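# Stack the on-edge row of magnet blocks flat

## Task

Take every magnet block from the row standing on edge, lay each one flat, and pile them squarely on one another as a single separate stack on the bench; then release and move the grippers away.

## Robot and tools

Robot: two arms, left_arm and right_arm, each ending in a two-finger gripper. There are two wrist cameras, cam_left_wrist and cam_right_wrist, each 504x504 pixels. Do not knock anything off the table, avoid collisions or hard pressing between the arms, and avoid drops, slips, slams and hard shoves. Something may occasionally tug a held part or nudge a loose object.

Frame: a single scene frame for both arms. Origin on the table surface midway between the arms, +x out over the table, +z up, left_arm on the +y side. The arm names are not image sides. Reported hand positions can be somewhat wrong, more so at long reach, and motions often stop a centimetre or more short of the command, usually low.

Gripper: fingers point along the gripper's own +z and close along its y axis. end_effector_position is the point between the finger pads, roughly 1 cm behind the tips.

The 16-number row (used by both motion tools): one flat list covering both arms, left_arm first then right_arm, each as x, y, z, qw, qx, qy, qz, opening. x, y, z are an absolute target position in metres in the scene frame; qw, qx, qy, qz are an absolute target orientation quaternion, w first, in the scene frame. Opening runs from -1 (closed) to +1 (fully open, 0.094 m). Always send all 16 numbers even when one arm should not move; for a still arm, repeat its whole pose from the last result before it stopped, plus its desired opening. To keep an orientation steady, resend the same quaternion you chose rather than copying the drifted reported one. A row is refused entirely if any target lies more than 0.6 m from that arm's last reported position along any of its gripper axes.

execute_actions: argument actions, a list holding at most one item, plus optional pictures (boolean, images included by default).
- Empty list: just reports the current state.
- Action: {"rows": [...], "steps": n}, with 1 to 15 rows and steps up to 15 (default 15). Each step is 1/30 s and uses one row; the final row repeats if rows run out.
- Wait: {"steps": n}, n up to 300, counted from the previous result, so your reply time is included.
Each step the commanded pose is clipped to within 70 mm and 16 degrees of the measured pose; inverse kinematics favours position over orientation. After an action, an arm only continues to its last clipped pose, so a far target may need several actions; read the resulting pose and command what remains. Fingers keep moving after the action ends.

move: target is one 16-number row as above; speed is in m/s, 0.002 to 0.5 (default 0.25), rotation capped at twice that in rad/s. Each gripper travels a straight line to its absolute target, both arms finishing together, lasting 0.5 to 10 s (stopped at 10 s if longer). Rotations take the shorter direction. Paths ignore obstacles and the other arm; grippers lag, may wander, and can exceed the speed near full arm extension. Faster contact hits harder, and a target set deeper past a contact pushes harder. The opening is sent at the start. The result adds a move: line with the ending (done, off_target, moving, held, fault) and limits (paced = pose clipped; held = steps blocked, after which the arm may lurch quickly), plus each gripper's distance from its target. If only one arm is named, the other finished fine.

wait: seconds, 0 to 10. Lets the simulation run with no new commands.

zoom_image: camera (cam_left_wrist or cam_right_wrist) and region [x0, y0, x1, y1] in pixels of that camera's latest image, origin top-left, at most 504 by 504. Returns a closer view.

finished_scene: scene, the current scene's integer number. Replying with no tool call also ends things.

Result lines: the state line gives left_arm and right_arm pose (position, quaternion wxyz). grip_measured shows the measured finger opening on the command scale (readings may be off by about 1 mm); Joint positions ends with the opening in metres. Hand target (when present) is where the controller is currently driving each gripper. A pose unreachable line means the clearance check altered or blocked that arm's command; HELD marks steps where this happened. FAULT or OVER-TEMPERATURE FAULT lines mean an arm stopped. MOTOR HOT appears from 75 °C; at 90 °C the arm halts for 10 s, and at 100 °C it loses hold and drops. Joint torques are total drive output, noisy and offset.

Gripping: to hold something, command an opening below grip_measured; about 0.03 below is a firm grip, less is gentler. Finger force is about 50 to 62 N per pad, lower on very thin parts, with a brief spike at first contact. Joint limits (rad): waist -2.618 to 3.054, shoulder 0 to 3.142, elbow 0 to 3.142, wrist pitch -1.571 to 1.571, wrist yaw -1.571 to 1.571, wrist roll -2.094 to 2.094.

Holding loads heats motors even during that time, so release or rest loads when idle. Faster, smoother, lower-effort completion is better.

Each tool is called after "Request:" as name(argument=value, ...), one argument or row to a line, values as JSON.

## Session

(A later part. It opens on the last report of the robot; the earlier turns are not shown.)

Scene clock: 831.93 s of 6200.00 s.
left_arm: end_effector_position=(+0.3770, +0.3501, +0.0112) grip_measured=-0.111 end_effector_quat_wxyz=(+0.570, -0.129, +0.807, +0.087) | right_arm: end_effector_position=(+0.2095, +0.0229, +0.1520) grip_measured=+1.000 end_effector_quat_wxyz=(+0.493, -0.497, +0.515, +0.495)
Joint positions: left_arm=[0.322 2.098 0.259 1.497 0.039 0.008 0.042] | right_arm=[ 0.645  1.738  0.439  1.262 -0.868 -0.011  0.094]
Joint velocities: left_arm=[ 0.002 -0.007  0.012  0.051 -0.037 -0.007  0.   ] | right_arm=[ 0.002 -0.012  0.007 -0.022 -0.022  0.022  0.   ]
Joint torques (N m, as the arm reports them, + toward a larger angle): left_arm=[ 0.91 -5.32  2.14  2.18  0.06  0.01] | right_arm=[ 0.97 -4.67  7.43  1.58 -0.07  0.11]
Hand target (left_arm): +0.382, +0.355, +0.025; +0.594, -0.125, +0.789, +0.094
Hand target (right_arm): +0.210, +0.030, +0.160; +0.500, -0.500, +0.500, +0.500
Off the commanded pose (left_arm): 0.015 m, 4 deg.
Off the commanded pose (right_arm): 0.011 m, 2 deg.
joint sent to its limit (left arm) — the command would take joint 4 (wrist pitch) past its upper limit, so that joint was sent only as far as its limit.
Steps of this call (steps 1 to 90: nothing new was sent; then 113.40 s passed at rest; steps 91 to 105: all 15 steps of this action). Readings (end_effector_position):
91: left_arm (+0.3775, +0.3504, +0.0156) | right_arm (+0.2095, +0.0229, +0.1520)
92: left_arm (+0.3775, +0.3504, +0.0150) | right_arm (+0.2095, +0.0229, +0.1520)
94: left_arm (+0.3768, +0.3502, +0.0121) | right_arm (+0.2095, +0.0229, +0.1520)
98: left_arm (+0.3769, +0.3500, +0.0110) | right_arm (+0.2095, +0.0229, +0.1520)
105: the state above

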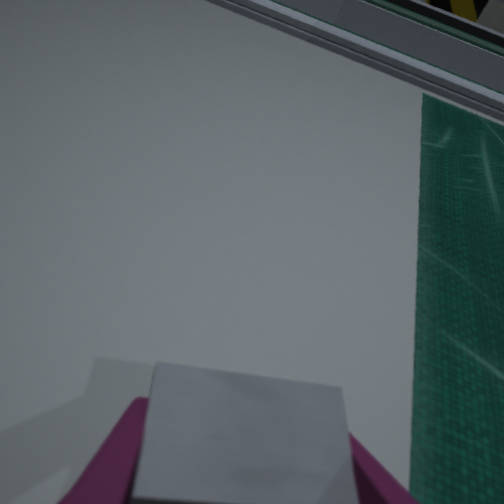

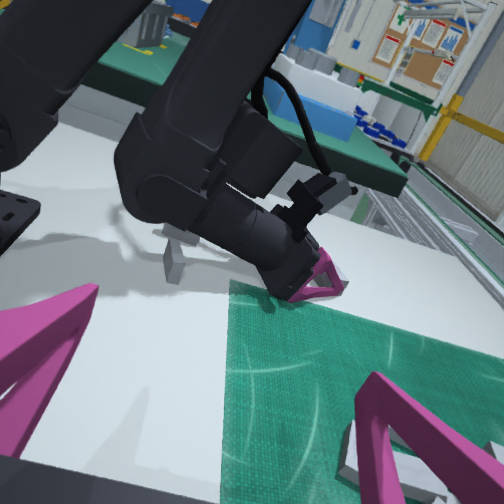

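Request:
execute_actions(
  actions=[
    {"rows": [[0.382,0.355,0.024,0.5979,-0.1245,0.7862,0.0947,-0.05,0.21,0.03,0.16,0.5,-0.5,0.5,0.5,1],[0.382,0.355,0.024,0.5979,-0.1245,0.7862,0.0947,0.0,0.21,0.03,0.16,0.5,-0.5,0.5,0.5,1],[0.382,0.355,0.024,0.5979,-0.1245,0.7862,0.0947,0.3,0.21,0.03,0.16,0.5,-0.5,0.5,0.5,1]], "steps": 15},
  ],
)

Scene clock: 837.60 s of 6200.00 s.
left_arm: end_effector_position=(+0.3789, +0.3507, +0.0170) grip_measured=+0.298 end_effector_quat_wxyz=(+0.580, -0.127, +0.800, +0.089) | right_arm: end_effector_position=(+0.2095, +0.0229, +0.1520) grip_measured=+1.000 end_effector_quat_wxyz=(+0.493, -0.497, +0.515, +0.495)
Joint positions: left_arm=[0.322 2.098 0.259 1.522 0.039 0.008 0.061] | right_arm=[ 0.645  1.738  0.439  1.262 -0.868 -0.011  0.094]
Joint velocities: left_arm=[-0.002  0.002 -0.002  0.037 -0.007  0.022  0.   ] | right_arm=[ 0.027 -0.002 -0.002 -0.066 -0.066  0.022  0.   ]
Joint torques (N m, as the arm reports them, + toward a larger angle): left_arm=[ 0.97 -4.98  2.4   1.93  0.09  0.06] | right_arm=[ 0.96 -4.67  7.46  1.61 -0.06  0.12]
Hand target (left_arm): +0.382, +0.355, +0.024; +0.593, -0.125, +0.790, +0.094
Hand target (right_arm): +0.210, +0.030, +0.160; +0.500, -0.500, +0.500, +0.500
Off the commanded pose (left_arm): 0.009 m, 3 deg.
Off the commanded pose (right_arm): 0.011 m, 2 deg.
joint sent to its limit (left arm) — the command would take joint 4 (wrist pitch) past its upper limit, so that joint was sent only as far as its limit.
Steps of this call (steps 1 to 90: nothing new was sent; then 2.17 s passed at rest; steps 91 to 105: all 15 steps of this action). Readings (end_effector_position):
91: left_arm (+0.3772, +0.3501, +0.0115) | right_arm (+0.2095, +0.0229, +0.1520)
92: left_arm (+0.3775, +0.3502, +0.0125) | right_arm (+0.2095, +0.0229, +0.1520)
94: left_arm (+0.3781, +0.3504, +0.0144) | right_arm (+0.2095, +0.0229, +0.1520)
98: left_arm (+0.3787, +0.3506, +0.0162) | right_arm (+0.2095, +0.0229, +0.1520)
105: the state above

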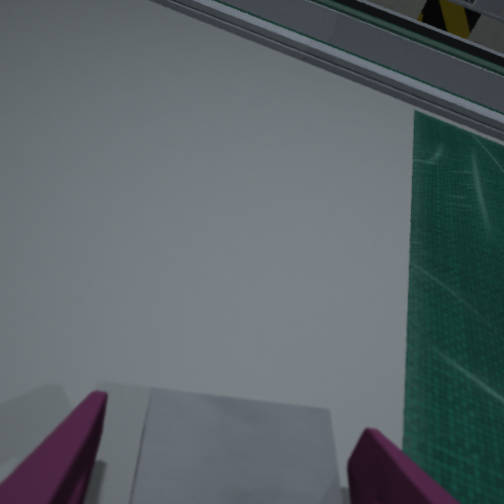

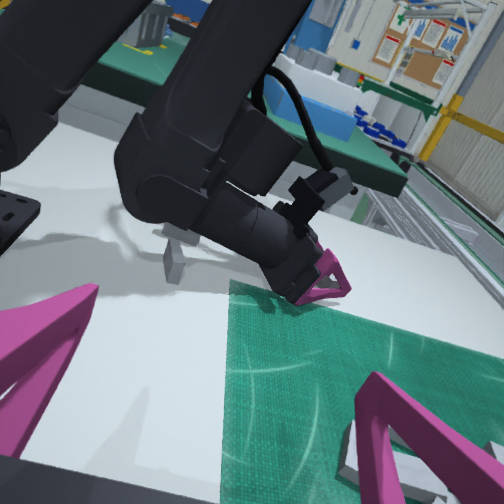

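Request:
move(
  target=[0.36,0.348,0.10,0.5665,-0.1281,0.8091,0.0897,0.3,0.21,0.03,0.16,0.5,-0.5,0.5,0.5,1],
  speed=0.2,
)

Scene clock: 842.53 s of 6200.00 s.
left_arm: end_effector_position=(+0.3526, +0.3411, +0.0821) grip_measured=+0.298 end_effector_quat_wxyz=(+0.544, -0.131, +0.825, +0.083) | right_arm: end_effector_position=(+0.2095, +0.0229, +0.1520) grip_measured=+1.000 end_effector_quat_wxyz=(+0.493, -0.497, +0.515, +0.495)
Joint positions: left_arm=[0.322 1.374 0.236 0.732 0.039 0.011 0.061] | right_arm=[ 0.645  1.738  0.439  1.262 -0.868 -0.011  0.094]
Joint velocities: left_arm=[-0.007 -0.012 -0.002 -0.066 -0.007  0.037 -0.   ] | right_arm=[-0.002 -0.002 -0.012  0.081  0.037  0.037  0.   ]
Joint torques (N m, as the arm reports them, + toward a larger angle): left_arm=[ 1.32 -4.99  7.83  1.61  0.09  0.05] | right_arm=[ 1.04 -4.61  7.43  1.59 -0.06  0.12]
Hand target (left_arm): +0.359, +0.348, +0.103; +0.566, -0.128, +0.809, +0.090
Hand target (right_arm): +0.210, +0.030, +0.160; +0.500, -0.500, +0.500, +0.500
Off the commanded pose (left_arm): 0.021 m, 3 deg.
Off the commanded pose (right_arm): 0.011 m, 2 deg.
After step 90, 0.53 s passed at rest.
move: off_target (left_arm, right_arm)

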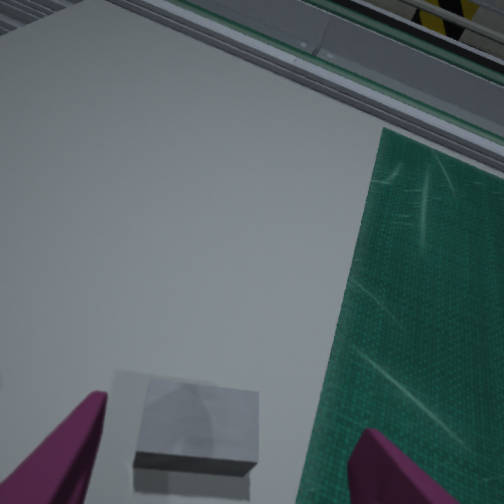

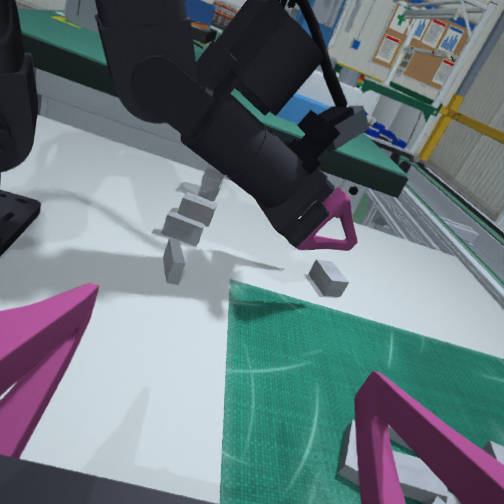

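Request:
zoom_image(
  camera="cam_right_wrist",
  region=[290, 245, 370, 315],
)

Request:
zoom_image(
  camera="cam_right_wrist",
  region=[140, 150, 250, 300],
)

Region (290, 245, 370, 315) of cam_right_wrist's 504x504 image, scaled by 6.300, with more detail than that image has; it fills the top 441 rows of this view, and the rest is white.

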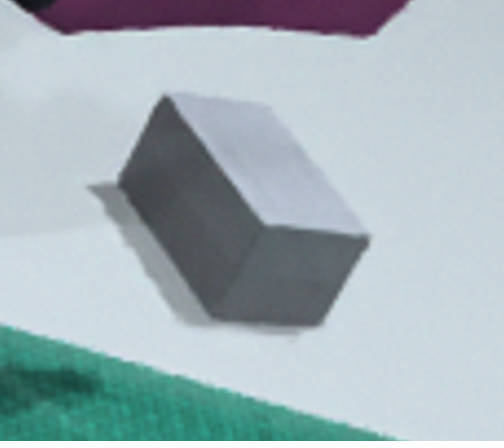

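Region (140, 150, 250, 300) of cam_right_wrist's 504x504 image, scaled by 3.360, with more detail than that image has; it fills the left 370 columns of this view, and the rest is white.

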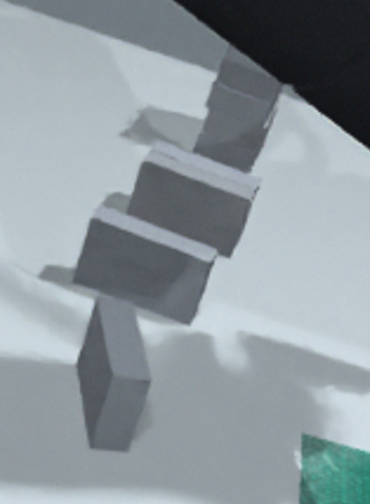

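Request:
move(
  target=[0.198,0.366,0.10,0.0,-0.667,0.745,0.0,0.45,0.21,0.03,0.16,0.5,-0.5,0.5,0.5,1],
  speed=0.35,
)

Scene clock: 875.40 s of 6200.00 s.
left_arm: end_effector_position=(+0.1929, +0.3603, +0.0968) grip_measured=+0.448 end_effector_quat_wxyz=(-0.003, -0.659, +0.752, +0.008) | right_arm: end_effector_position=(+0.2095, +0.0229, +0.1520) grip_measured=+1.000 end_effector_quat_wxyz=(+0.493, -0.497, +0.515, +0.495)
Joint positions: left_arm=[ 0.613  1.39   1.018 -1.205 -0.015 -0.797  0.068] | right_arm=[ 0.645  1.738  0.439  1.262 -0.868 -0.011  0.094]
Joint velocities: left_arm=[-0.002  0.007 -0.002  0.007  0.051 -0.022 -0.   ] | right_arm=[-0.002 -0.012  0.007 -0.051 -0.022 -0.037  0.   ]
Joint torques (N m, as the arm reports them, + toward a larger angle): left_arm=[ 0.91 -3.01  8.59  0.09  0.   -0.07] | right_arm=[ 0.99 -4.62  7.42  1.59 -0.07  0.12]
Hand target (left_arm): +0.195, +0.365, +0.103; +0.002, -0.666, +0.746, +0.006
Hand target (right_arm): +0.210, +0.030, +0.160; +0.500, -0.500, +0.500, +0.500
Off the commanded pose (left_arm): 0.008 m, 2 deg.
Off the commanded pose (right_arm): 0.011 m, 2 deg.
After step 90, 26.93 s passed at rest.
move: off_target (right_arm)

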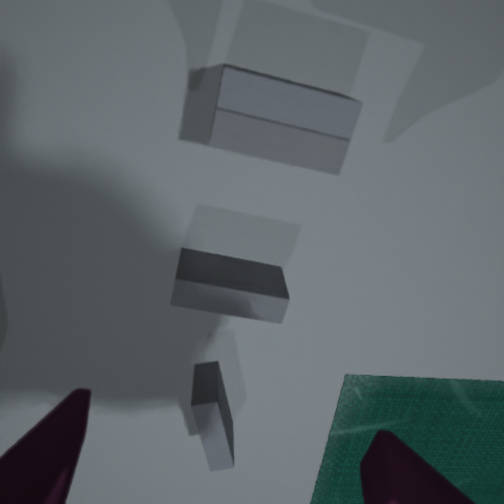

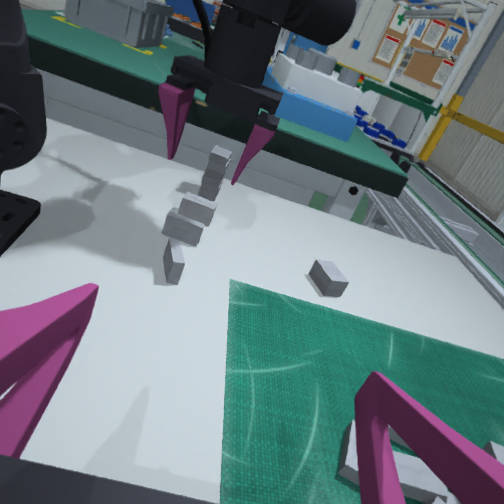

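Request:
zoom_image(
  camera="cam_left_wrist",
  region=[150, 230, 310, 480],
)

Region (150, 230, 310, 480) of cam_left_wrist's 504x504 image, scaled by 2.016, with more detail than that image has; it fills the left 323 columns of this view, and the rest is white.

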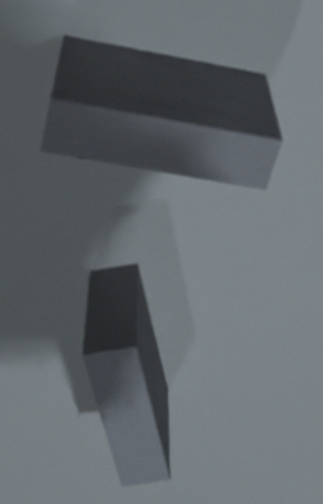

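Request:
move(
  target=[0.1965,0.361,0.045,0.0,-0.667,0.745,0.0,0.45,0.21,0.03,0.16,0.5,-0.5,0.5,0.5,1],
  speed=0.2,
)

Scene clock: 895.00 s of 6200.00 s.
left_arm: end_effector_position=(+0.1940, +0.3583, +0.0463) grip_measured=+0.448 end_effector_quat_wxyz=(-0.006, -0.663, +0.749, +0.002) | right_arm: end_effector_position=(+0.2095, +0.0229, +0.1520) grip_measured=+1.000 end_effector_quat_wxyz=(+0.493, -0.497, +0.515, +0.495)
Joint positions: left_arm=[ 0.613  1.443  0.856 -0.996 -0.002 -0.807  0.068] | right_arm=[ 0.645  1.738  0.439  1.262 -0.868 -0.011  0.094]
Joint velocities: left_arm=[-0.007 -0.012 -0.002  0.022  0.022  0.022 -0.001] | right_arm=[-0.002  0.007 -0.002 -0.051 -0.022 -0.007  0.   ]
Joint torques (N m, as the arm reports them, + toward a larger angle): left_arm=[ 0.3  -3.3   5.55  0.38  0.01 -0.09] | right_arm=[ 0.99 -4.6   7.49  1.59 -0.06  0.11]
Hand target (left_arm): +0.197, +0.361, +0.045; -0.000, -0.667, +0.745, +0.000
Hand target (right_arm): +0.210, +0.030, +0.160; +0.500, -0.500, +0.500, +0.500
Off the commanded pose (left_arm): 0.004 m, 1 deg.
Off the commanded pose (right_arm): 0.011 m, 2 deg.
After step 90, 15.57 s passed at rest.
move: off_target (right_arm)

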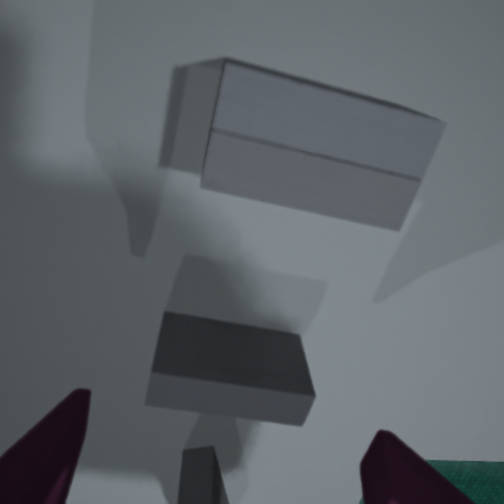

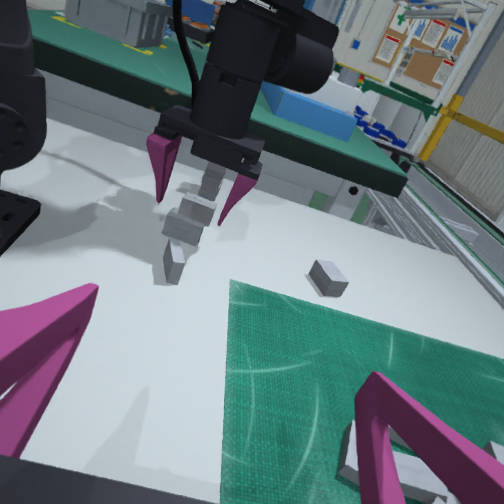

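Request:
move(
  target=[0.1965,0.360,0.013,0.0,-0.667,0.745,0.0,0.45,0.21,0.03,0.16,0.5,-0.5,0.5,0.5,1],
  speed=0.1,
)

Scene clock: 900.90 s of 6200.00 s.
left_arm: end_effector_position=(+0.1943, +0.3584, +0.0148) grip_measured=+0.448 end_effector_quat_wxyz=(-0.004, -0.664, +0.747, +0.001) | right_arm: end_effector_position=(+0.2095, +0.0229, +0.1520) grip_measured=+1.000 end_effector_quat_wxyz=(+0.493, -0.497, +0.515, +0.495)
Joint positions: left_arm=[ 0.613  1.498  0.767 -0.85  -0.002 -0.811  0.068] | right_arm=[ 0.645  1.738  0.439  1.262 -0.868 -0.01   0.094]
Joint velocities: left_arm=[-0.007 -0.002 -0.007 -0.037 -0.022 -0.066 -0.   ] | right_arm=[-0.012  0.022 -0.007 -0.007  0.007  0.081  0.   ]
Joint torques (N m, as the arm reports them, + toward a larger angle): left_arm=[ 0.14 -3.44  5.14  0.4   0.04 -0.08] | right_arm=[ 1.04 -4.65  7.42  1.59 -0.06  0.11]
Hand target (left_arm): +0.197, +0.360, +0.013; +0.000, -0.667, +0.745, -0.000
Hand target (right_arm): +0.210, +0.030, +0.160; +0.500, -0.500, +0.500, +0.500
Off the commanded pose (left_arm): 0.003 m, 1 deg.
Off the commanded pose (right_arm): 0.011 m, 2 deg.
After step 90, 1.90 s passed at rest.
move: off_target (right_arm)

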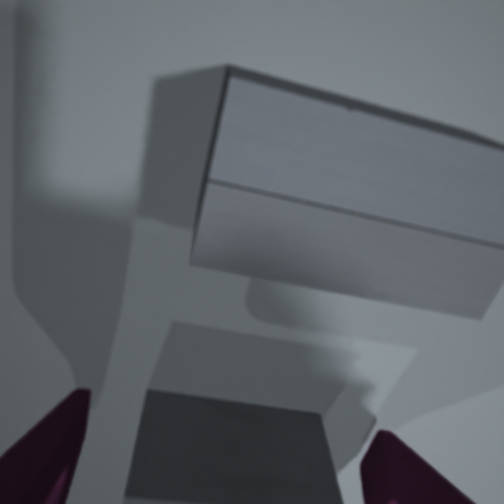

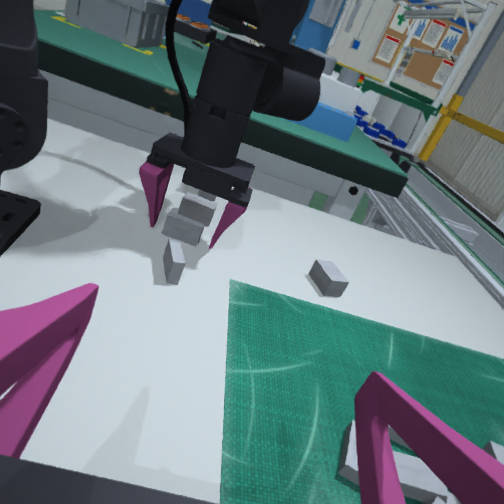

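Request:
execute_actions(
  actions=[
    {"rows": [[0.1965,0.360,0.013,0.0,-0.667,0.745,0.0,0.1,0.21,0.03,0.16,0.5,-0.5,0.5,0.5,1],[0.1965,0.360,0.013,0.0,-0.667,0.745,0.0,0.1,0.21,0.03,0.16,0.5,-0.5,0.5,0.5,1],[0.1965,0.360,0.013,0.0,-0.667,0.745,0.0,0.1,0.21,0.03,0.16,0.5,-0.5,0.5,0.5,1],[0.1965,0.360,0.013,0.0,-0.667,0.745,0.0,0.1,0.21,0.03,0.16,0.5,-0.5,0.5,0.5,1],[0.1965,0.360,0.013,0.0,-0.667,0.745,0.0,-0.15,0.21,0.03,0.16,0.5,-0.5,0.5,0.5,1]], "steps": 15},
  ],
  pictures=false,
)

Scene clock: 906.10 s of 6200.00 s.
left_arm: end_effector_position=(+0.1948, +0.3585, +0.0148) grip_measured=-0.115 end_effector_quat_wxyz=(-0.003, -0.665, +0.747, +0.001) | right_arm: end_effector_position=(+0.2095, +0.0229, +0.1520) grip_measured=+1.000 end_effector_quat_wxyz=(+0.493, -0.497, +0.515, +0.495)
Joint positions: left_arm=[ 0.613  1.498  0.767 -0.848 -0.001 -0.811  0.042] | right_arm=[ 0.645  1.738  0.439  1.262 -0.868 -0.01   0.094]
Joint velocities: left_arm=[ 0.012 -0.022 -0.017  0.037 -0.037  0.037  0.001] | right_arm=[ 0.002  0.002 -0.002 -0.051  0.022  0.022  0.   ]
Joint torques (N m, as the arm reports them, + toward a larger angle): left_arm=[ 0.12 -3.45  5.14  0.39  0.   -0.06] | right_arm=[ 1.04 -4.53  7.43  1.58 -0.08  0.09]
Hand target (left_arm): +0.196, +0.360, +0.013; -0.000, -0.667, +0.745, -0.000
Hand target (right_arm): +0.210, +0.030, +0.160; +0.500, -0.500, +0.500, +0.500
Off the commanded pose (left_arm): 0.003 m, 1 deg.
Off the commanded pose (right_arm): 0.011 m, 2 deg.
Steps of this call (steps 1 to 90: nothing new was sent; then 1.70 s passed at rest; steps 91 to 105: all 15 steps of this action). Readings (end_effector_position):
91: left_arm (+0.1946, +0.3586, +0.0148) | right_arm (+0.2095, +0.0229, +0.1520)
92: left_arm (+0.1946, +0.3586, +0.0148) | right_arm (+0.2095, +0.0229, +0.1520)
94: left_arm (+0.1946, +0.3586, +0.0148) | right_arm (+0.2095, +0.0229, +0.1520)
98: left_arm (+0.1948, +0.3585, +0.0148) | right_arm (+0.2095, +0.0229, +0.1520)
105: the state above

Request:
move(
  target=[0.197,0.358,0.08,0.0,-0.667,0.745,0.0,-0.15,0.21,0.03,0.16,0.5,-0.5,0.5,0.5,1],
  speed=0.2,
)

Request:
move(
  target=[0.214,0.294,0.06,0.0,-0.135,0.991,0.0,-0.15,0.21,0.03,0.16,0.5,-0.5,0.5,0.5,1],
  speed=0.3,
)

Scene clock: 926.80 s of 6200.00 s.
left_arm: end_effector_position=(+0.1919, +0.3564, +0.0690) grip_measured=-0.115 end_effector_quat_wxyz=(-0.016, -0.667, +0.745, +0.002) | right_arm: end_effector_position=(+0.2095, +0.0229, +0.1520) grip_measured=+1.000 end_effector_quat_wxyz=(+0.493, -0.497, +0.515, +0.495)
Joint positions: left_arm=[ 0.613  1.425  0.934 -1.113 -0.001 -0.819  0.042] | right_arm=[ 0.645  1.738  0.439  1.262 -0.868 -0.01   0.094]
Joint velocities: left_arm=[-0.012  0.027 -0.002  0.037  0.022  0.037  0.   ] | right_arm=[-0.002 -0.012  0.007  0.037 -0.037 -0.081  0.   ]
Joint torques (N m, as the arm reports them, + toward a larger angle): left_arm=[-0.68 -5.62  8.    0.04  0.01 -0.08] | right_arm=[ 1.07 -4.63  7.39  1.6  -0.07  0.12]
Hand target (left_arm): +0.197, +0.358, +0.080; -0.000, -0.667, +0.745, -0.000
Hand target (right_arm): +0.210, +0.030, +0.160; +0.500, -0.500, +0.500, +0.500
Off the commanded pose (left_arm): 0.012 m, 2 deg.
Off the commanded pose (right_arm): 0.011 m, 2 deg.
After step 90, 16.63 s passed at rest.
move: off_target (left_arm, right_arm)

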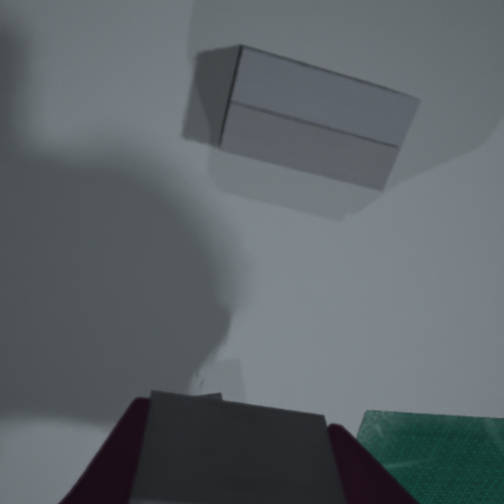

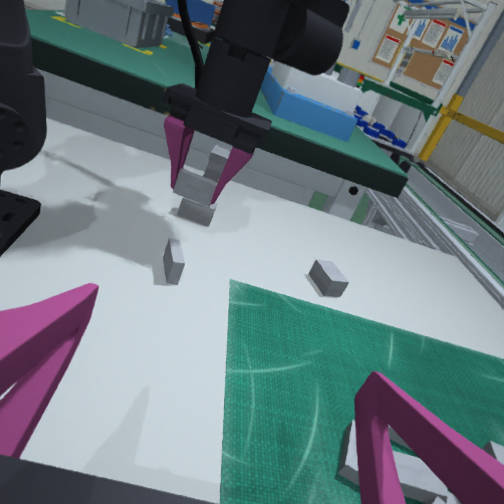

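Scene clock: 929.37 s of 6200.00 s.
left_arm: end_effector_position=(+0.2081, +0.2934, +0.0549) grip_measured=-0.115 end_effector_quat_wxyz=(-0.023, -0.144, +0.989, -0.004) | right_arm: end_effector_position=(+0.2095, +0.0229, +0.1520) grip_measured=+1.000 end_effector_quat_wxyz=(+0.493, -0.497, +0.515, +0.495)
Joint positions: left_arm=[ 0.311  1.391  0.848 -1.075 -0.001  0.051  0.042] | right_arm=[ 0.645  1.738  0.439  1.262 -0.868 -0.01   0.094]
Joint velocities: left_arm=[ 0.002 -0.022  0.002 -0.051 -0.007  0.007  0.   ] | right_arm=[ 0.007 -0.032 -0.007 -0.007  0.051  0.037  0.   ]
Joint torques (N m, as the arm reports them, + toward a larger angle): left_arm=[-0.88 -5.66  5.58  0.37 -0.02  0.04] | right_arm=[ 1.   -4.65  7.42  1.58 -0.03  0.09]
Hand target (left_arm): +0.215, +0.294, +0.060; +0.001, -0.135, +0.991, +0.002
Hand target (right_arm): +0.210, +0.030, +0.160; +0.500, -0.500, +0.500, +0.500
Off the commanded pose (left_arm): 0.008 m, 3 deg.
Off the commanded pose (right_arm): 0.011 m, 2 deg.
move: off_target (left_arm, right_arm)

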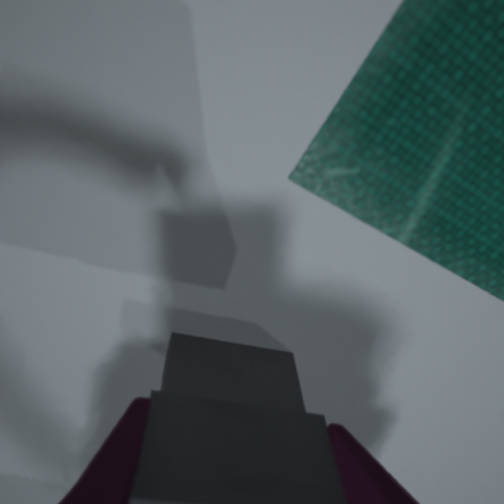

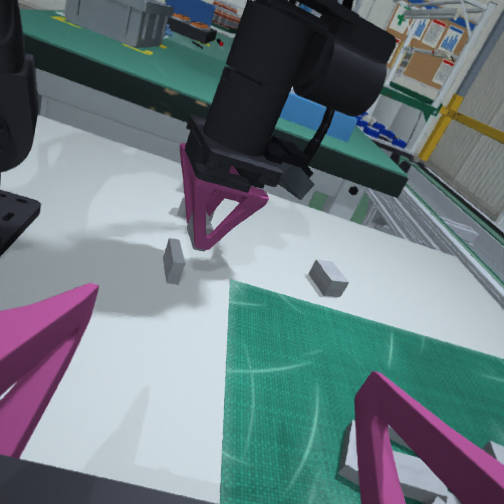

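Request:
move(
  target=[0.212,0.291,0.022,0.0,-0.135,0.991,0.0,-0.15,0.21,0.03,0.16,0.5,-0.5,0.5,0.5,1],
  speed=0.1,
)

Scene clock: 948.90 s of 6200.00 s.
left_arm: end_effector_position=(+0.2077, +0.2923, +0.0257) grip_measured=-0.115 end_effector_quat_wxyz=(-0.005, -0.141, +0.990, -0.001) | right_arm: end_effector_position=(+0.2095, +0.0229, +0.1520) grip_measured=+1.000 end_effector_quat_wxyz=(+0.493, -0.497, +0.515, +0.495)
Joint positions: left_arm=[ 0.307  1.397  0.73  -0.914 -0.     0.053  0.042] | right_arm=[ 0.645  1.738  0.439  1.262 -0.868 -0.01   0.094]
Joint velocities: left_arm=[-0.002 -0.012 -0.007  0.037  0.051 -0.037 -0.001] | right_arm=[-0.002  0.012  0.002 -0.007  0.022 -0.081  0.   ]
Joint torques (N m, as the arm reports them, + toward a larger angle): left_arm=[-1.2  -2.26  4.81  0.51  0.   -0.03] | right_arm=[ 1.02 -4.63  7.38  1.6  -0.04  0.11]
Hand target (left_arm): +0.212, +0.291, +0.022; +0.000, -0.135, +0.991, -0.000
Hand target (right_arm): +0.210, +0.030, +0.160; +0.500, -0.500, +0.500, +0.500
Off the commanded pose (left_arm): 0.006 m, 1 deg.
Off the commanded pose (right_arm): 0.011 m, 2 deg.
After step 90, 15.70 s passed at rest.
move: off_target (right_arm)

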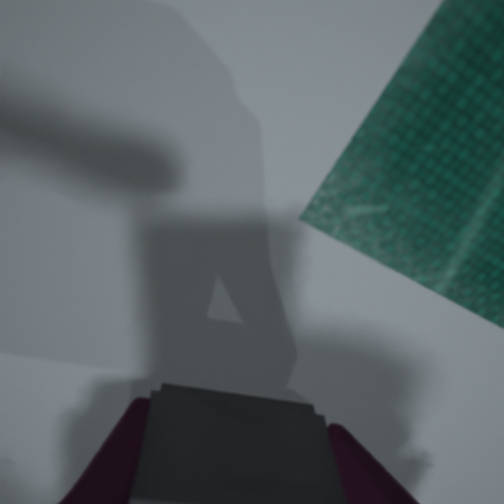

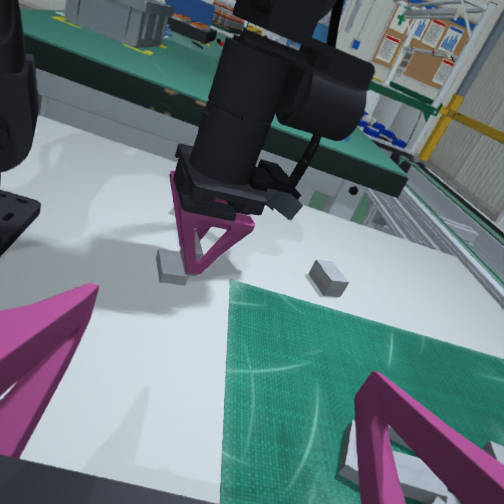

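Request:
zoom_image(
  camera="cam_right_wrist",
  region=[130, 190, 270, 310],
)

Region (130, 190, 270, 310) of cam_right_wrist's 504x504 image, scaled by 3.600, with more detail than that image has; it fills the top 432 rows of this view, and the rest is white.

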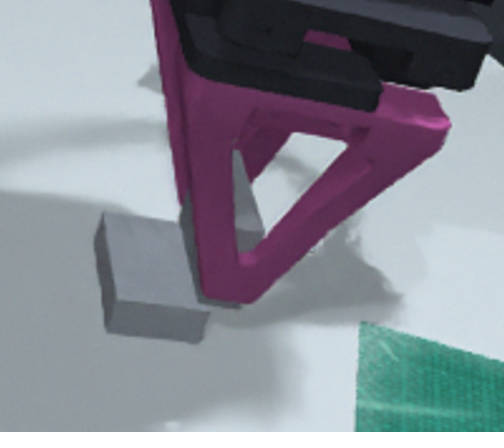

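Request:
move(
  target=[0.214,0.292,0.05,0.0,-0.135,0.991,0.0,-0.15,0.21,0.03,0.16,0.5,-0.5,0.5,0.5,1],
  speed=0.1,
)

Request:
move(
  target=[0.229,0.297,0.04,0.0,-0.135,0.991,0.0,-0.15,0.21,0.03,0.16,0.5,-0.5,0.5,0.5,1],
  speed=0.1,
)

Scene clock: 977.77 s of 6200.00 s.
left_arm: end_effector_position=(+0.2050, +0.2913, +0.0380) grip_measured=-0.115 end_effector_quat_wxyz=(-0.021, -0.141, +0.990, -0.004) | right_arm: end_effector_position=(+0.2095, +0.0229, +0.1520) grip_measured=+1.000 end_effector_quat_wxyz=(+0.493, -0.497, +0.515, +0.495)
Joint positions: left_arm=[ 0.307  1.397  0.782 -0.999 -0.     0.053  0.042] | right_arm=[ 0.645  1.738  0.439  1.262 -0.868 -0.01   0.094]
Joint velocities: left_arm=[ 0.002 -0.007  0.002 -0.007  0.022  0.007 -0.001] | right_arm=[ 0.002  0.012  0.012  0.007 -0.081 -0.007  0.   ]
Joint torques (N m, as the arm reports them, + toward a larger angle): left_arm=[-0.95 -5.34  8.12  0.07  0.   -0.02] | right_arm=[ 0.97 -4.64  7.38  1.6  -0.05  0.13]
Hand target (left_arm): +0.214, +0.292, +0.050; +0.000, -0.135, +0.991, -0.000
Hand target (right_arm): +0.210, +0.030, +0.160; +0.500, -0.500, +0.500, +0.500
Off the commanded pose (left_arm): 0.015 m, 3 deg.
Off the commanded pose (right_arm): 0.011 m, 2 deg.
After step 90, 24.93 s passed at rest.
move: off_target (left_arm, right_arm)

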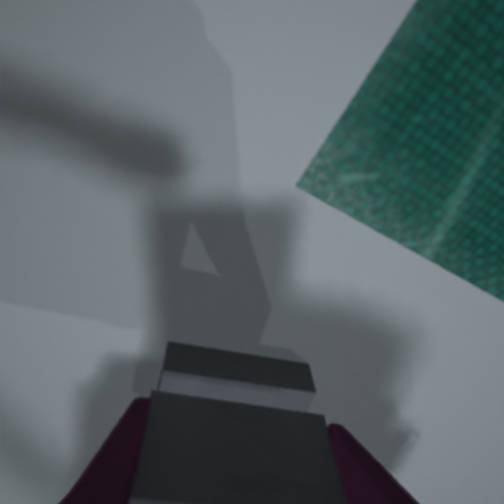

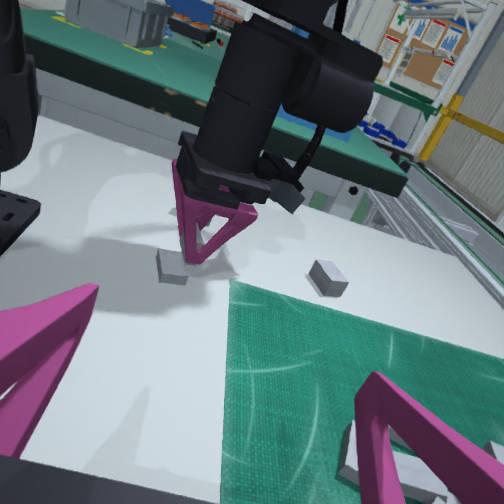

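Scene clock: 978.57 s of 6200.00 s.
left_arm: end_effector_position=(+0.2142, +0.2945, +0.0347) grip_measured=-0.115 end_effector_quat_wxyz=(-0.021, -0.141, +0.990, -0.004) | right_arm: end_effector_position=(+0.2095, +0.0229, +0.1520) grip_measured=+1.000 end_effector_quat_wxyz=(+0.493, -0.497, +0.515, +0.495)
Joint positions: left_arm=[ 0.307  1.443  0.805 -0.977 -0.     0.053  0.042] | right_arm=[ 0.645  1.738  0.439  1.262 -0.868 -0.01   0.094]
Joint velocities: left_arm=[-0.002 -0.002 -0.007  0.007 -0.037 -0.022  0.   ] | right_arm=[-0.007  0.002 -0.012  0.007  0.007 -0.051  0.   ]
Joint torques (N m, as the arm reports them, + toward a larger angle): left_arm=[-1.06 -3.17  7.96  0.38 -0.01 -0.02] | right_arm=[ 0.94 -4.67  7.35  1.59 -0.05  0.09]
Hand target (left_arm): +0.229, +0.297, +0.040; -0.000, -0.135, +0.991, -0.000
Hand target (right_arm): +0.210, +0.030, +0.160; +0.500, -0.500, +0.500, +0.500
Off the commanded pose (left_arm): 0.016 m, 3 deg.
Off the commanded pose (right_arm): 0.011 m, 2 deg.
move: off_target (left_arm, right_arm)

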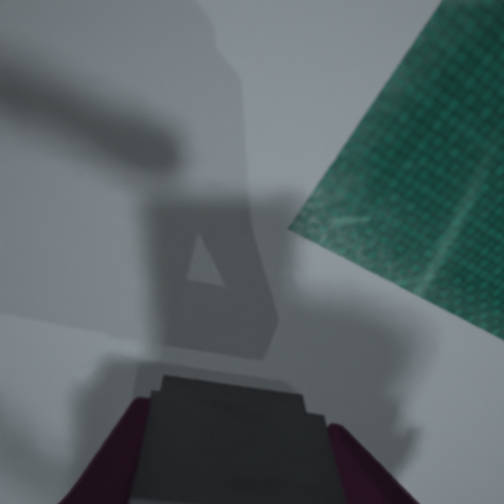

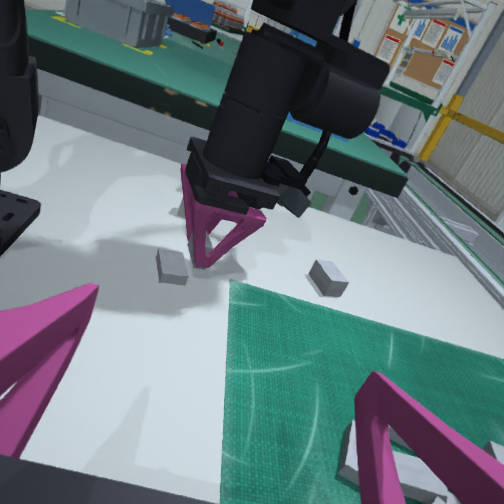

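Request:
move(
  target=[0.236,0.299,0.032,0.0,-0.135,0.991,0.0,-0.15,0.21,0.03,0.16,0.5,-0.5,0.5,0.5,1],
  speed=0.05,
)

Scene clock: 983.03 s of 6200.00 s.
left_arm: end_effector_position=(+0.2195, +0.2964, +0.0262) grip_measured=-0.115 end_effector_quat_wxyz=(-0.023, -0.141, +0.990, -0.005) | right_arm: end_effector_position=(+0.2095, +0.0229, +0.1520) grip_measured=+1.000 end_effector_quat_wxyz=(+0.493, -0.497, +0.515, +0.495)
Joint positions: left_arm=[ 0.307  1.485  0.805 -0.939 -0.     0.053  0.042] | right_arm=[ 0.645  1.738  0.439  1.262 -0.868 -0.01   0.094]
Joint velocities: left_arm=[ 0.007 -0.017 -0.002  0.007 -0.022  0.007  0.   ] | right_arm=[ 0.007 -0.022 -0.002 -0.022 -0.007  0.051  0.   ]
Joint torques (N m, as the arm reports them, + toward a larger angle): left_arm=[-1.23 -3.44  8.18  0.36  0.   -0.04] | right_arm=[ 1.04 -4.69  7.45  1.59 -0.07  0.1 ]
Hand target (left_arm): +0.236, +0.299, +0.032; +0.000, -0.135, +0.991, -0.000
Hand target (right_arm): +0.210, +0.030, +0.160; +0.500, -0.500, +0.500, +0.500
Off the commanded pose (left_arm): 0.018 m, 3 deg.
Off the commanded pose (right_arm): 0.011 m, 2 deg.
After step 90, 0.67 s passed at rest.
move: off_target (left_arm, right_arm)

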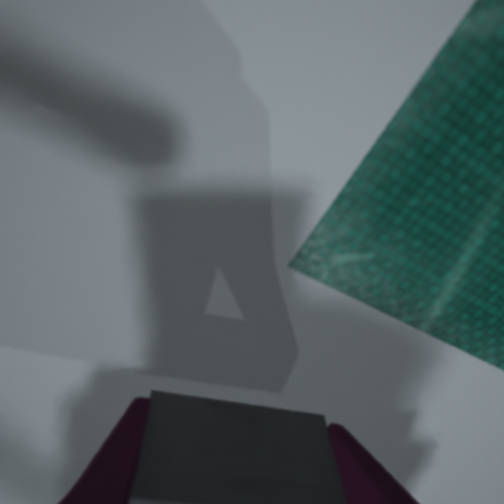

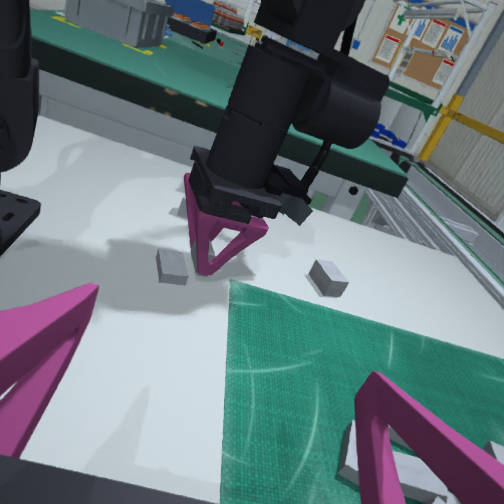

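Request:
move(
  target=[0.227,0.2975,0.012,0.0,-0.135,0.991,0.0,-0.15,0.21,0.03,0.16,0.5,-0.5,0.5,0.5,1],
  speed=0.05,
)

Scene clock: 986.97 s of 6200.00 s.
left_arm: end_effector_position=(+0.2201, +0.2966, +0.0147) grip_measured=-0.115 end_effector_quat_wxyz=(-0.011, -0.141, +0.990, -0.002) | right_arm: end_effector_position=(+0.2095, +0.0229, +0.1520) grip_measured=+1.000 end_effector_quat_wxyz=(+0.493, -0.497, +0.515, +0.495)
Joint positions: left_arm=[ 0.307  1.485  0.755 -0.864 -0.     0.053  0.042] | right_arm=[ 0.645  1.738  0.439  1.262 -0.868 -0.01   0.094]
Joint velocities: left_arm=[ 0.002 -0.012  0.002  0.007 -0.037 -0.066 -0.001] | right_arm=[-0.002  0.007 -0.017 -0.007 -0.007  0.066  0.   ]
Joint torques (N m, as the arm reports them, + toward a larger angle): left_arm=[-0.63 -2.95  5.1   0.54  0.01  0.01] | right_arm=[ 0.97 -4.7   7.39  1.58 -0.06  0.1 ]
Hand target (left_arm): +0.227, +0.297, +0.012; -0.000, -0.135, +0.991, -0.000
Hand target (right_arm): +0.210, +0.030, +0.160; +0.500, -0.500, +0.500, +0.500
Off the commanded pose (left_arm): 0.007 m, 1 deg.
Off the commanded pose (right_arm): 0.011 m, 2 deg.
After step 90, 0.17 s passed at rest.
move: off_target (right_arm)

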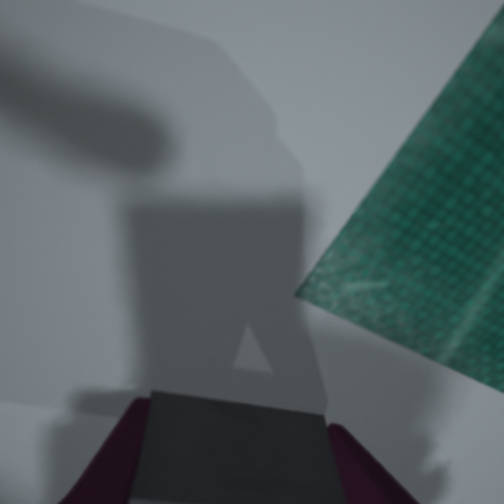

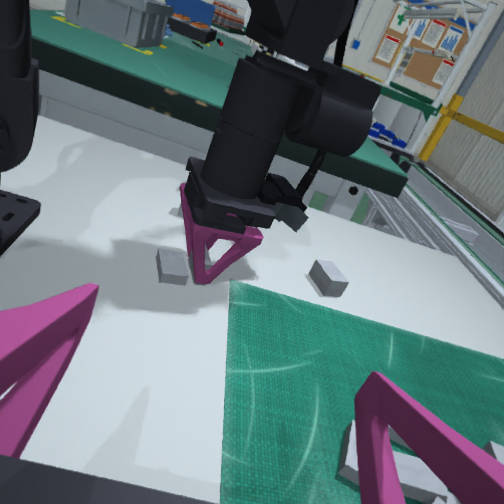

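Request:
execute_actions(
  actions=[
    {"rows": [[0.227,0.2975,0.012,0.0,-0.135,0.991,0.0,-0.05,0.21,0.03,0.16,0.5,-0.5,0.5,0.5,1],[0.227,0.2975,0.012,0.0,-0.135,0.991,0.0,0.0,0.21,0.03,0.16,0.5,-0.5,0.5,0.5,1],[0.227,0.2975,0.012,0.0,-0.135,0.991,0.0,0.45,0.21,0.03,0.16,0.5,-0.5,0.5,0.5,1]], "steps": 15},
  ],
)

Request:
zoom_image(
  camera="cam_right_wrist",
  region=[130, 190, 280, 310],
)

Scene clock: 993.60 s of 6200.00 s.
left_arm: end_effector_position=(+0.2234, +0.2978, +0.0147) grip_measured=+0.447 end_effector_quat_wxyz=(-0.004, -0.141, +0.990, -0.001) | right_arm: end_effector_position=(+0.2095, +0.0229, +0.1520) grip_measured=+1.000 end_effector_quat_wxyz=(+0.493, -0.497, +0.515, +0.495)
Joint positions: left_arm=[ 0.307  1.485  0.755 -0.85  -0.     0.054  0.068] | right_arm=[ 0.645  1.738  0.439  1.262 -0.868 -0.01   0.094]
Joint velocities: left_arm=[-0.007  0.027  0.007  0.022 -0.051 -0.051 -0.001] | right_arm=[-0.012  0.007 -0.017  0.037 -0.095  0.007  0.   ]
Joint torques (N m, as the arm reports them, + toward a larger angle): left_arm=[-0.69 -3.    5.18  0.45  0.    0.03] | right_arm=[ 0.91 -4.6   7.45  1.6  -0.09  0.09]
Hand target (left_arm): +0.227, +0.297, +0.012; +0.000, -0.135, +0.991, -0.000
Hand target (right_arm): +0.210, +0.030, +0.160; +0.500, -0.500, +0.500, +0.500
Off the commanded pose (left_arm): 0.004 m, 1 deg.
Off the commanded pose (right_arm): 0.011 m, 2 deg.
Steps of this call (steps 1 to 90: nothing new was sent; then 3.13 s passed at rest; steps 91 to 105: all 15 steps of this action). Readings (end_effector_position):
91: left_arm (+0.2204, +0.2967, +0.0147) | right_arm (+0.2095, +0.0229, +0.1520)
92: left_arm (+0.2211, +0.2969, +0.0147) | right_arm (+0.2095, +0.0229, +0.1520)
94: left_arm (+0.2220, +0.2973, +0.0147) | right_arm (+0.2095, +0.0229, +0.1520)
98: left_arm (+0.2229, +0.2976, +0.0147) | right_arm (+0.2095, +0.0229, +0.1520)
105: the state above

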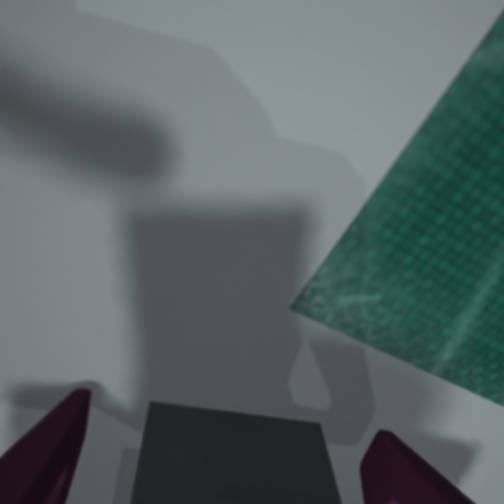

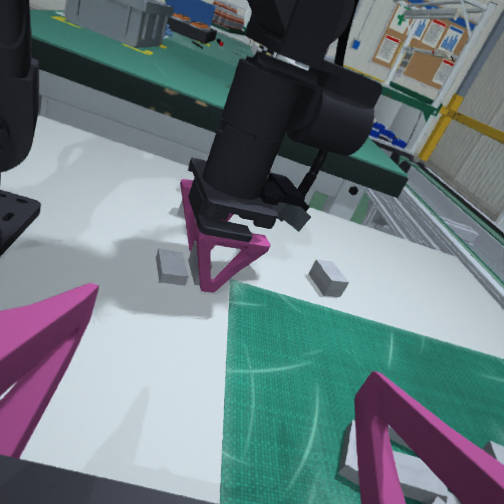

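Region (130, 190, 280, 310) of cam_right_wrist's 504x504 image, scaled by 3.360, with more detail than that image has; it fills the top 403 rows of this view, and the rest is white.

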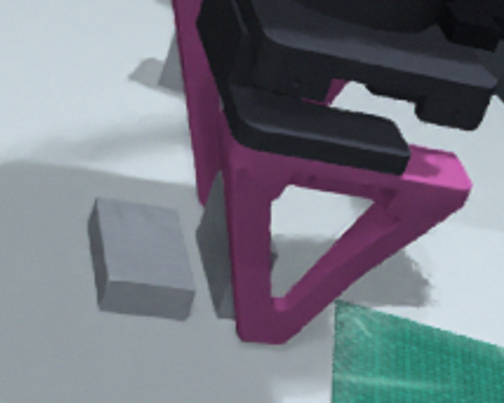

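Request:
move(
  target=[0.220,0.2965,0.07,-0.1721,-0.1328,0.9758,-0.0234,0.45,0.21,0.03,0.16,0.5,-0.5,0.5,0.5,1],
  speed=0.2,
)

Request:
move(
  target=[0.220,0.2965,0.03,-0.1721,-0.1328,0.9758,-0.0234,0.45,0.21,0.03,0.16,0.5,-0.5,0.5,0.5,1],
  speed=0.1,
)

Scene clock: 1009.67 s of 6200.00 s.
left_arm: end_effector_position=(+0.2161, +0.2956, +0.0657) grip_measured=+0.447 end_effector_quat_wxyz=(-0.173, -0.135, +0.975, -0.029) | right_arm: end_effector_position=(+0.2095, +0.0229, +0.1520) grip_measured=+1.000 end_effector_quat_wxyz=(+0.493, -0.497, +0.515, +0.495)
Joint positions: left_arm=[ 0.301  1.712  1.144 -1.355 -0.009  0.054  0.068] | right_arm=[ 0.645  1.738  0.439  1.262 -0.868 -0.01   0.094]
Joint velocities: left_arm=[ 0.002  0.002 -0.002 -0.037 -0.051  0.066  0.   ] | right_arm=[-0.002 -0.037  0.002 -0.007  0.007  0.007  0.   ]
Joint torques (N m, as the arm reports them, + toward a larger angle): left_arm=[-1.12 -5.19  7.36 -0.48 -0.11 -0.09] | right_arm=[ 1.03 -4.65  7.47  1.58 -0.07  0.09]
Hand target (left_arm): +0.220, +0.296, +0.070; -0.172, -0.131, +0.976, -0.022
Hand target (right_arm): +0.210, +0.030, +0.160; +0.500, -0.500, +0.500, +0.500
Off the commanded pose (left_arm): 0.006 m, 1 deg.
Off the commanded pose (right_arm): 0.011 m, 2 deg.
After step 90, 11.60 s passed at rest.
move: off_target (right_arm)

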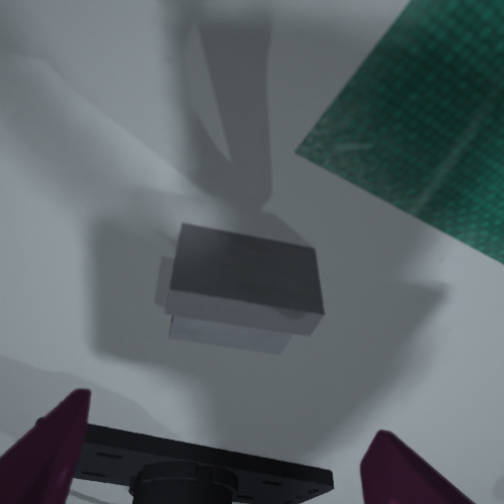

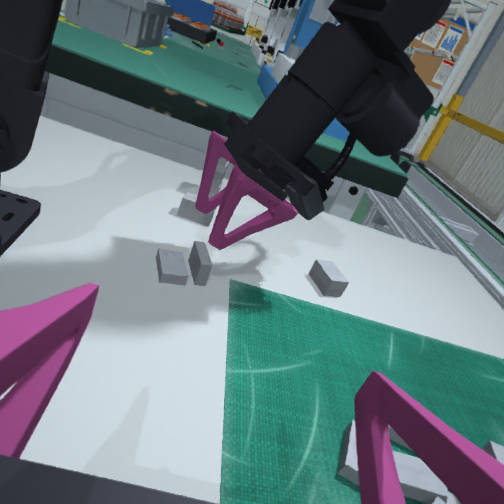

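Scene clock: 1010.60 s of 6200.00 s.
left_arm: end_effector_position=(+0.2176, +0.2961, +0.0321) grip_measured=+0.447 end_effector_quat_wxyz=(-0.177, -0.135, +0.975, -0.030) | right_arm: end_effector_position=(+0.2095, +0.0229, +0.1520) grip_measured=+1.000 end_effector_quat_wxyz=(+0.493, -0.497, +0.515, +0.495)
Joint positions: left_arm=[ 0.301  1.775  1.072 -1.228 -0.009  0.054  0.068] | right_arm=[ 0.645  1.738  0.439  1.262 -0.868 -0.01   0.094]
Joint velocities: left_arm=[ 0.007  0.007 -0.002  0.051  0.007 -0.007 -0.   ] | right_arm=[ 0.012 -0.007 -0.002  0.066 -0.066  0.022  0.   ]
Joint torques (N m, as the arm reports them, + toward a larger angle): left_arm=[-0.9  -5.73  4.44 -0.2  -0.07 -0.1 ] | right_arm=[ 1.   -4.62  7.41  1.57 -0.05  0.09]
Hand target (left_arm): +0.220, +0.297, +0.030; -0.172, -0.133, +0.976, -0.023
Hand target (right_arm): +0.210, +0.030, +0.160; +0.500, -0.500, +0.500, +0.500
Off the commanded pose (left_arm): 0.003 m, 1 deg.
Off the commanded pose (right_arm): 0.011 m, 2 deg.
move: off_target (right_arm)

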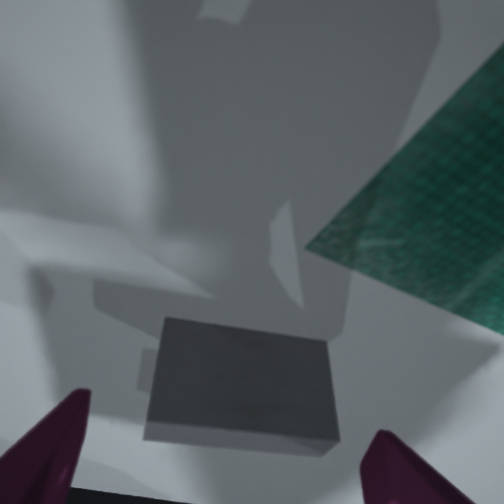

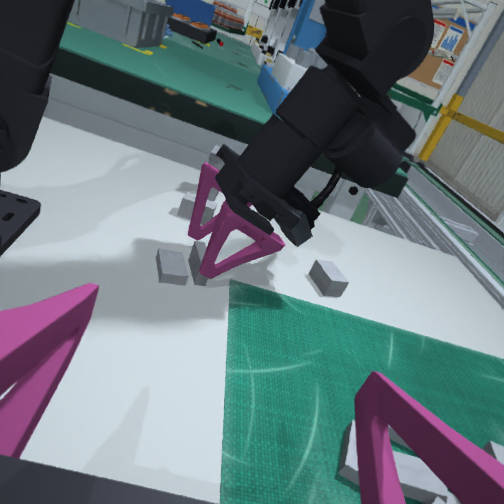

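Request:
zoom_image(
  camera="cam_right_wrist",
  region=[140, 180, 290, 300],
)

Region (140, 180, 290, 300) of cam_right_wrist's 504x504 image, scaled by 3.360, with more detail than that image has; it fills the top 403 rows of this view, and the rest is white.

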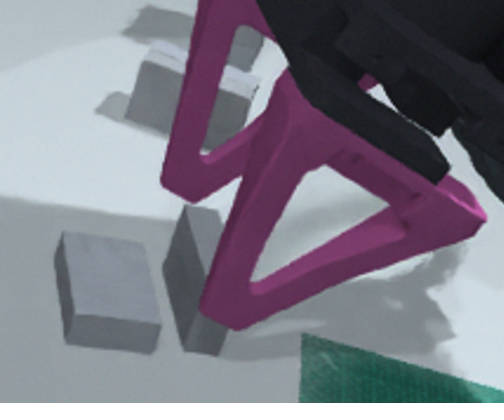

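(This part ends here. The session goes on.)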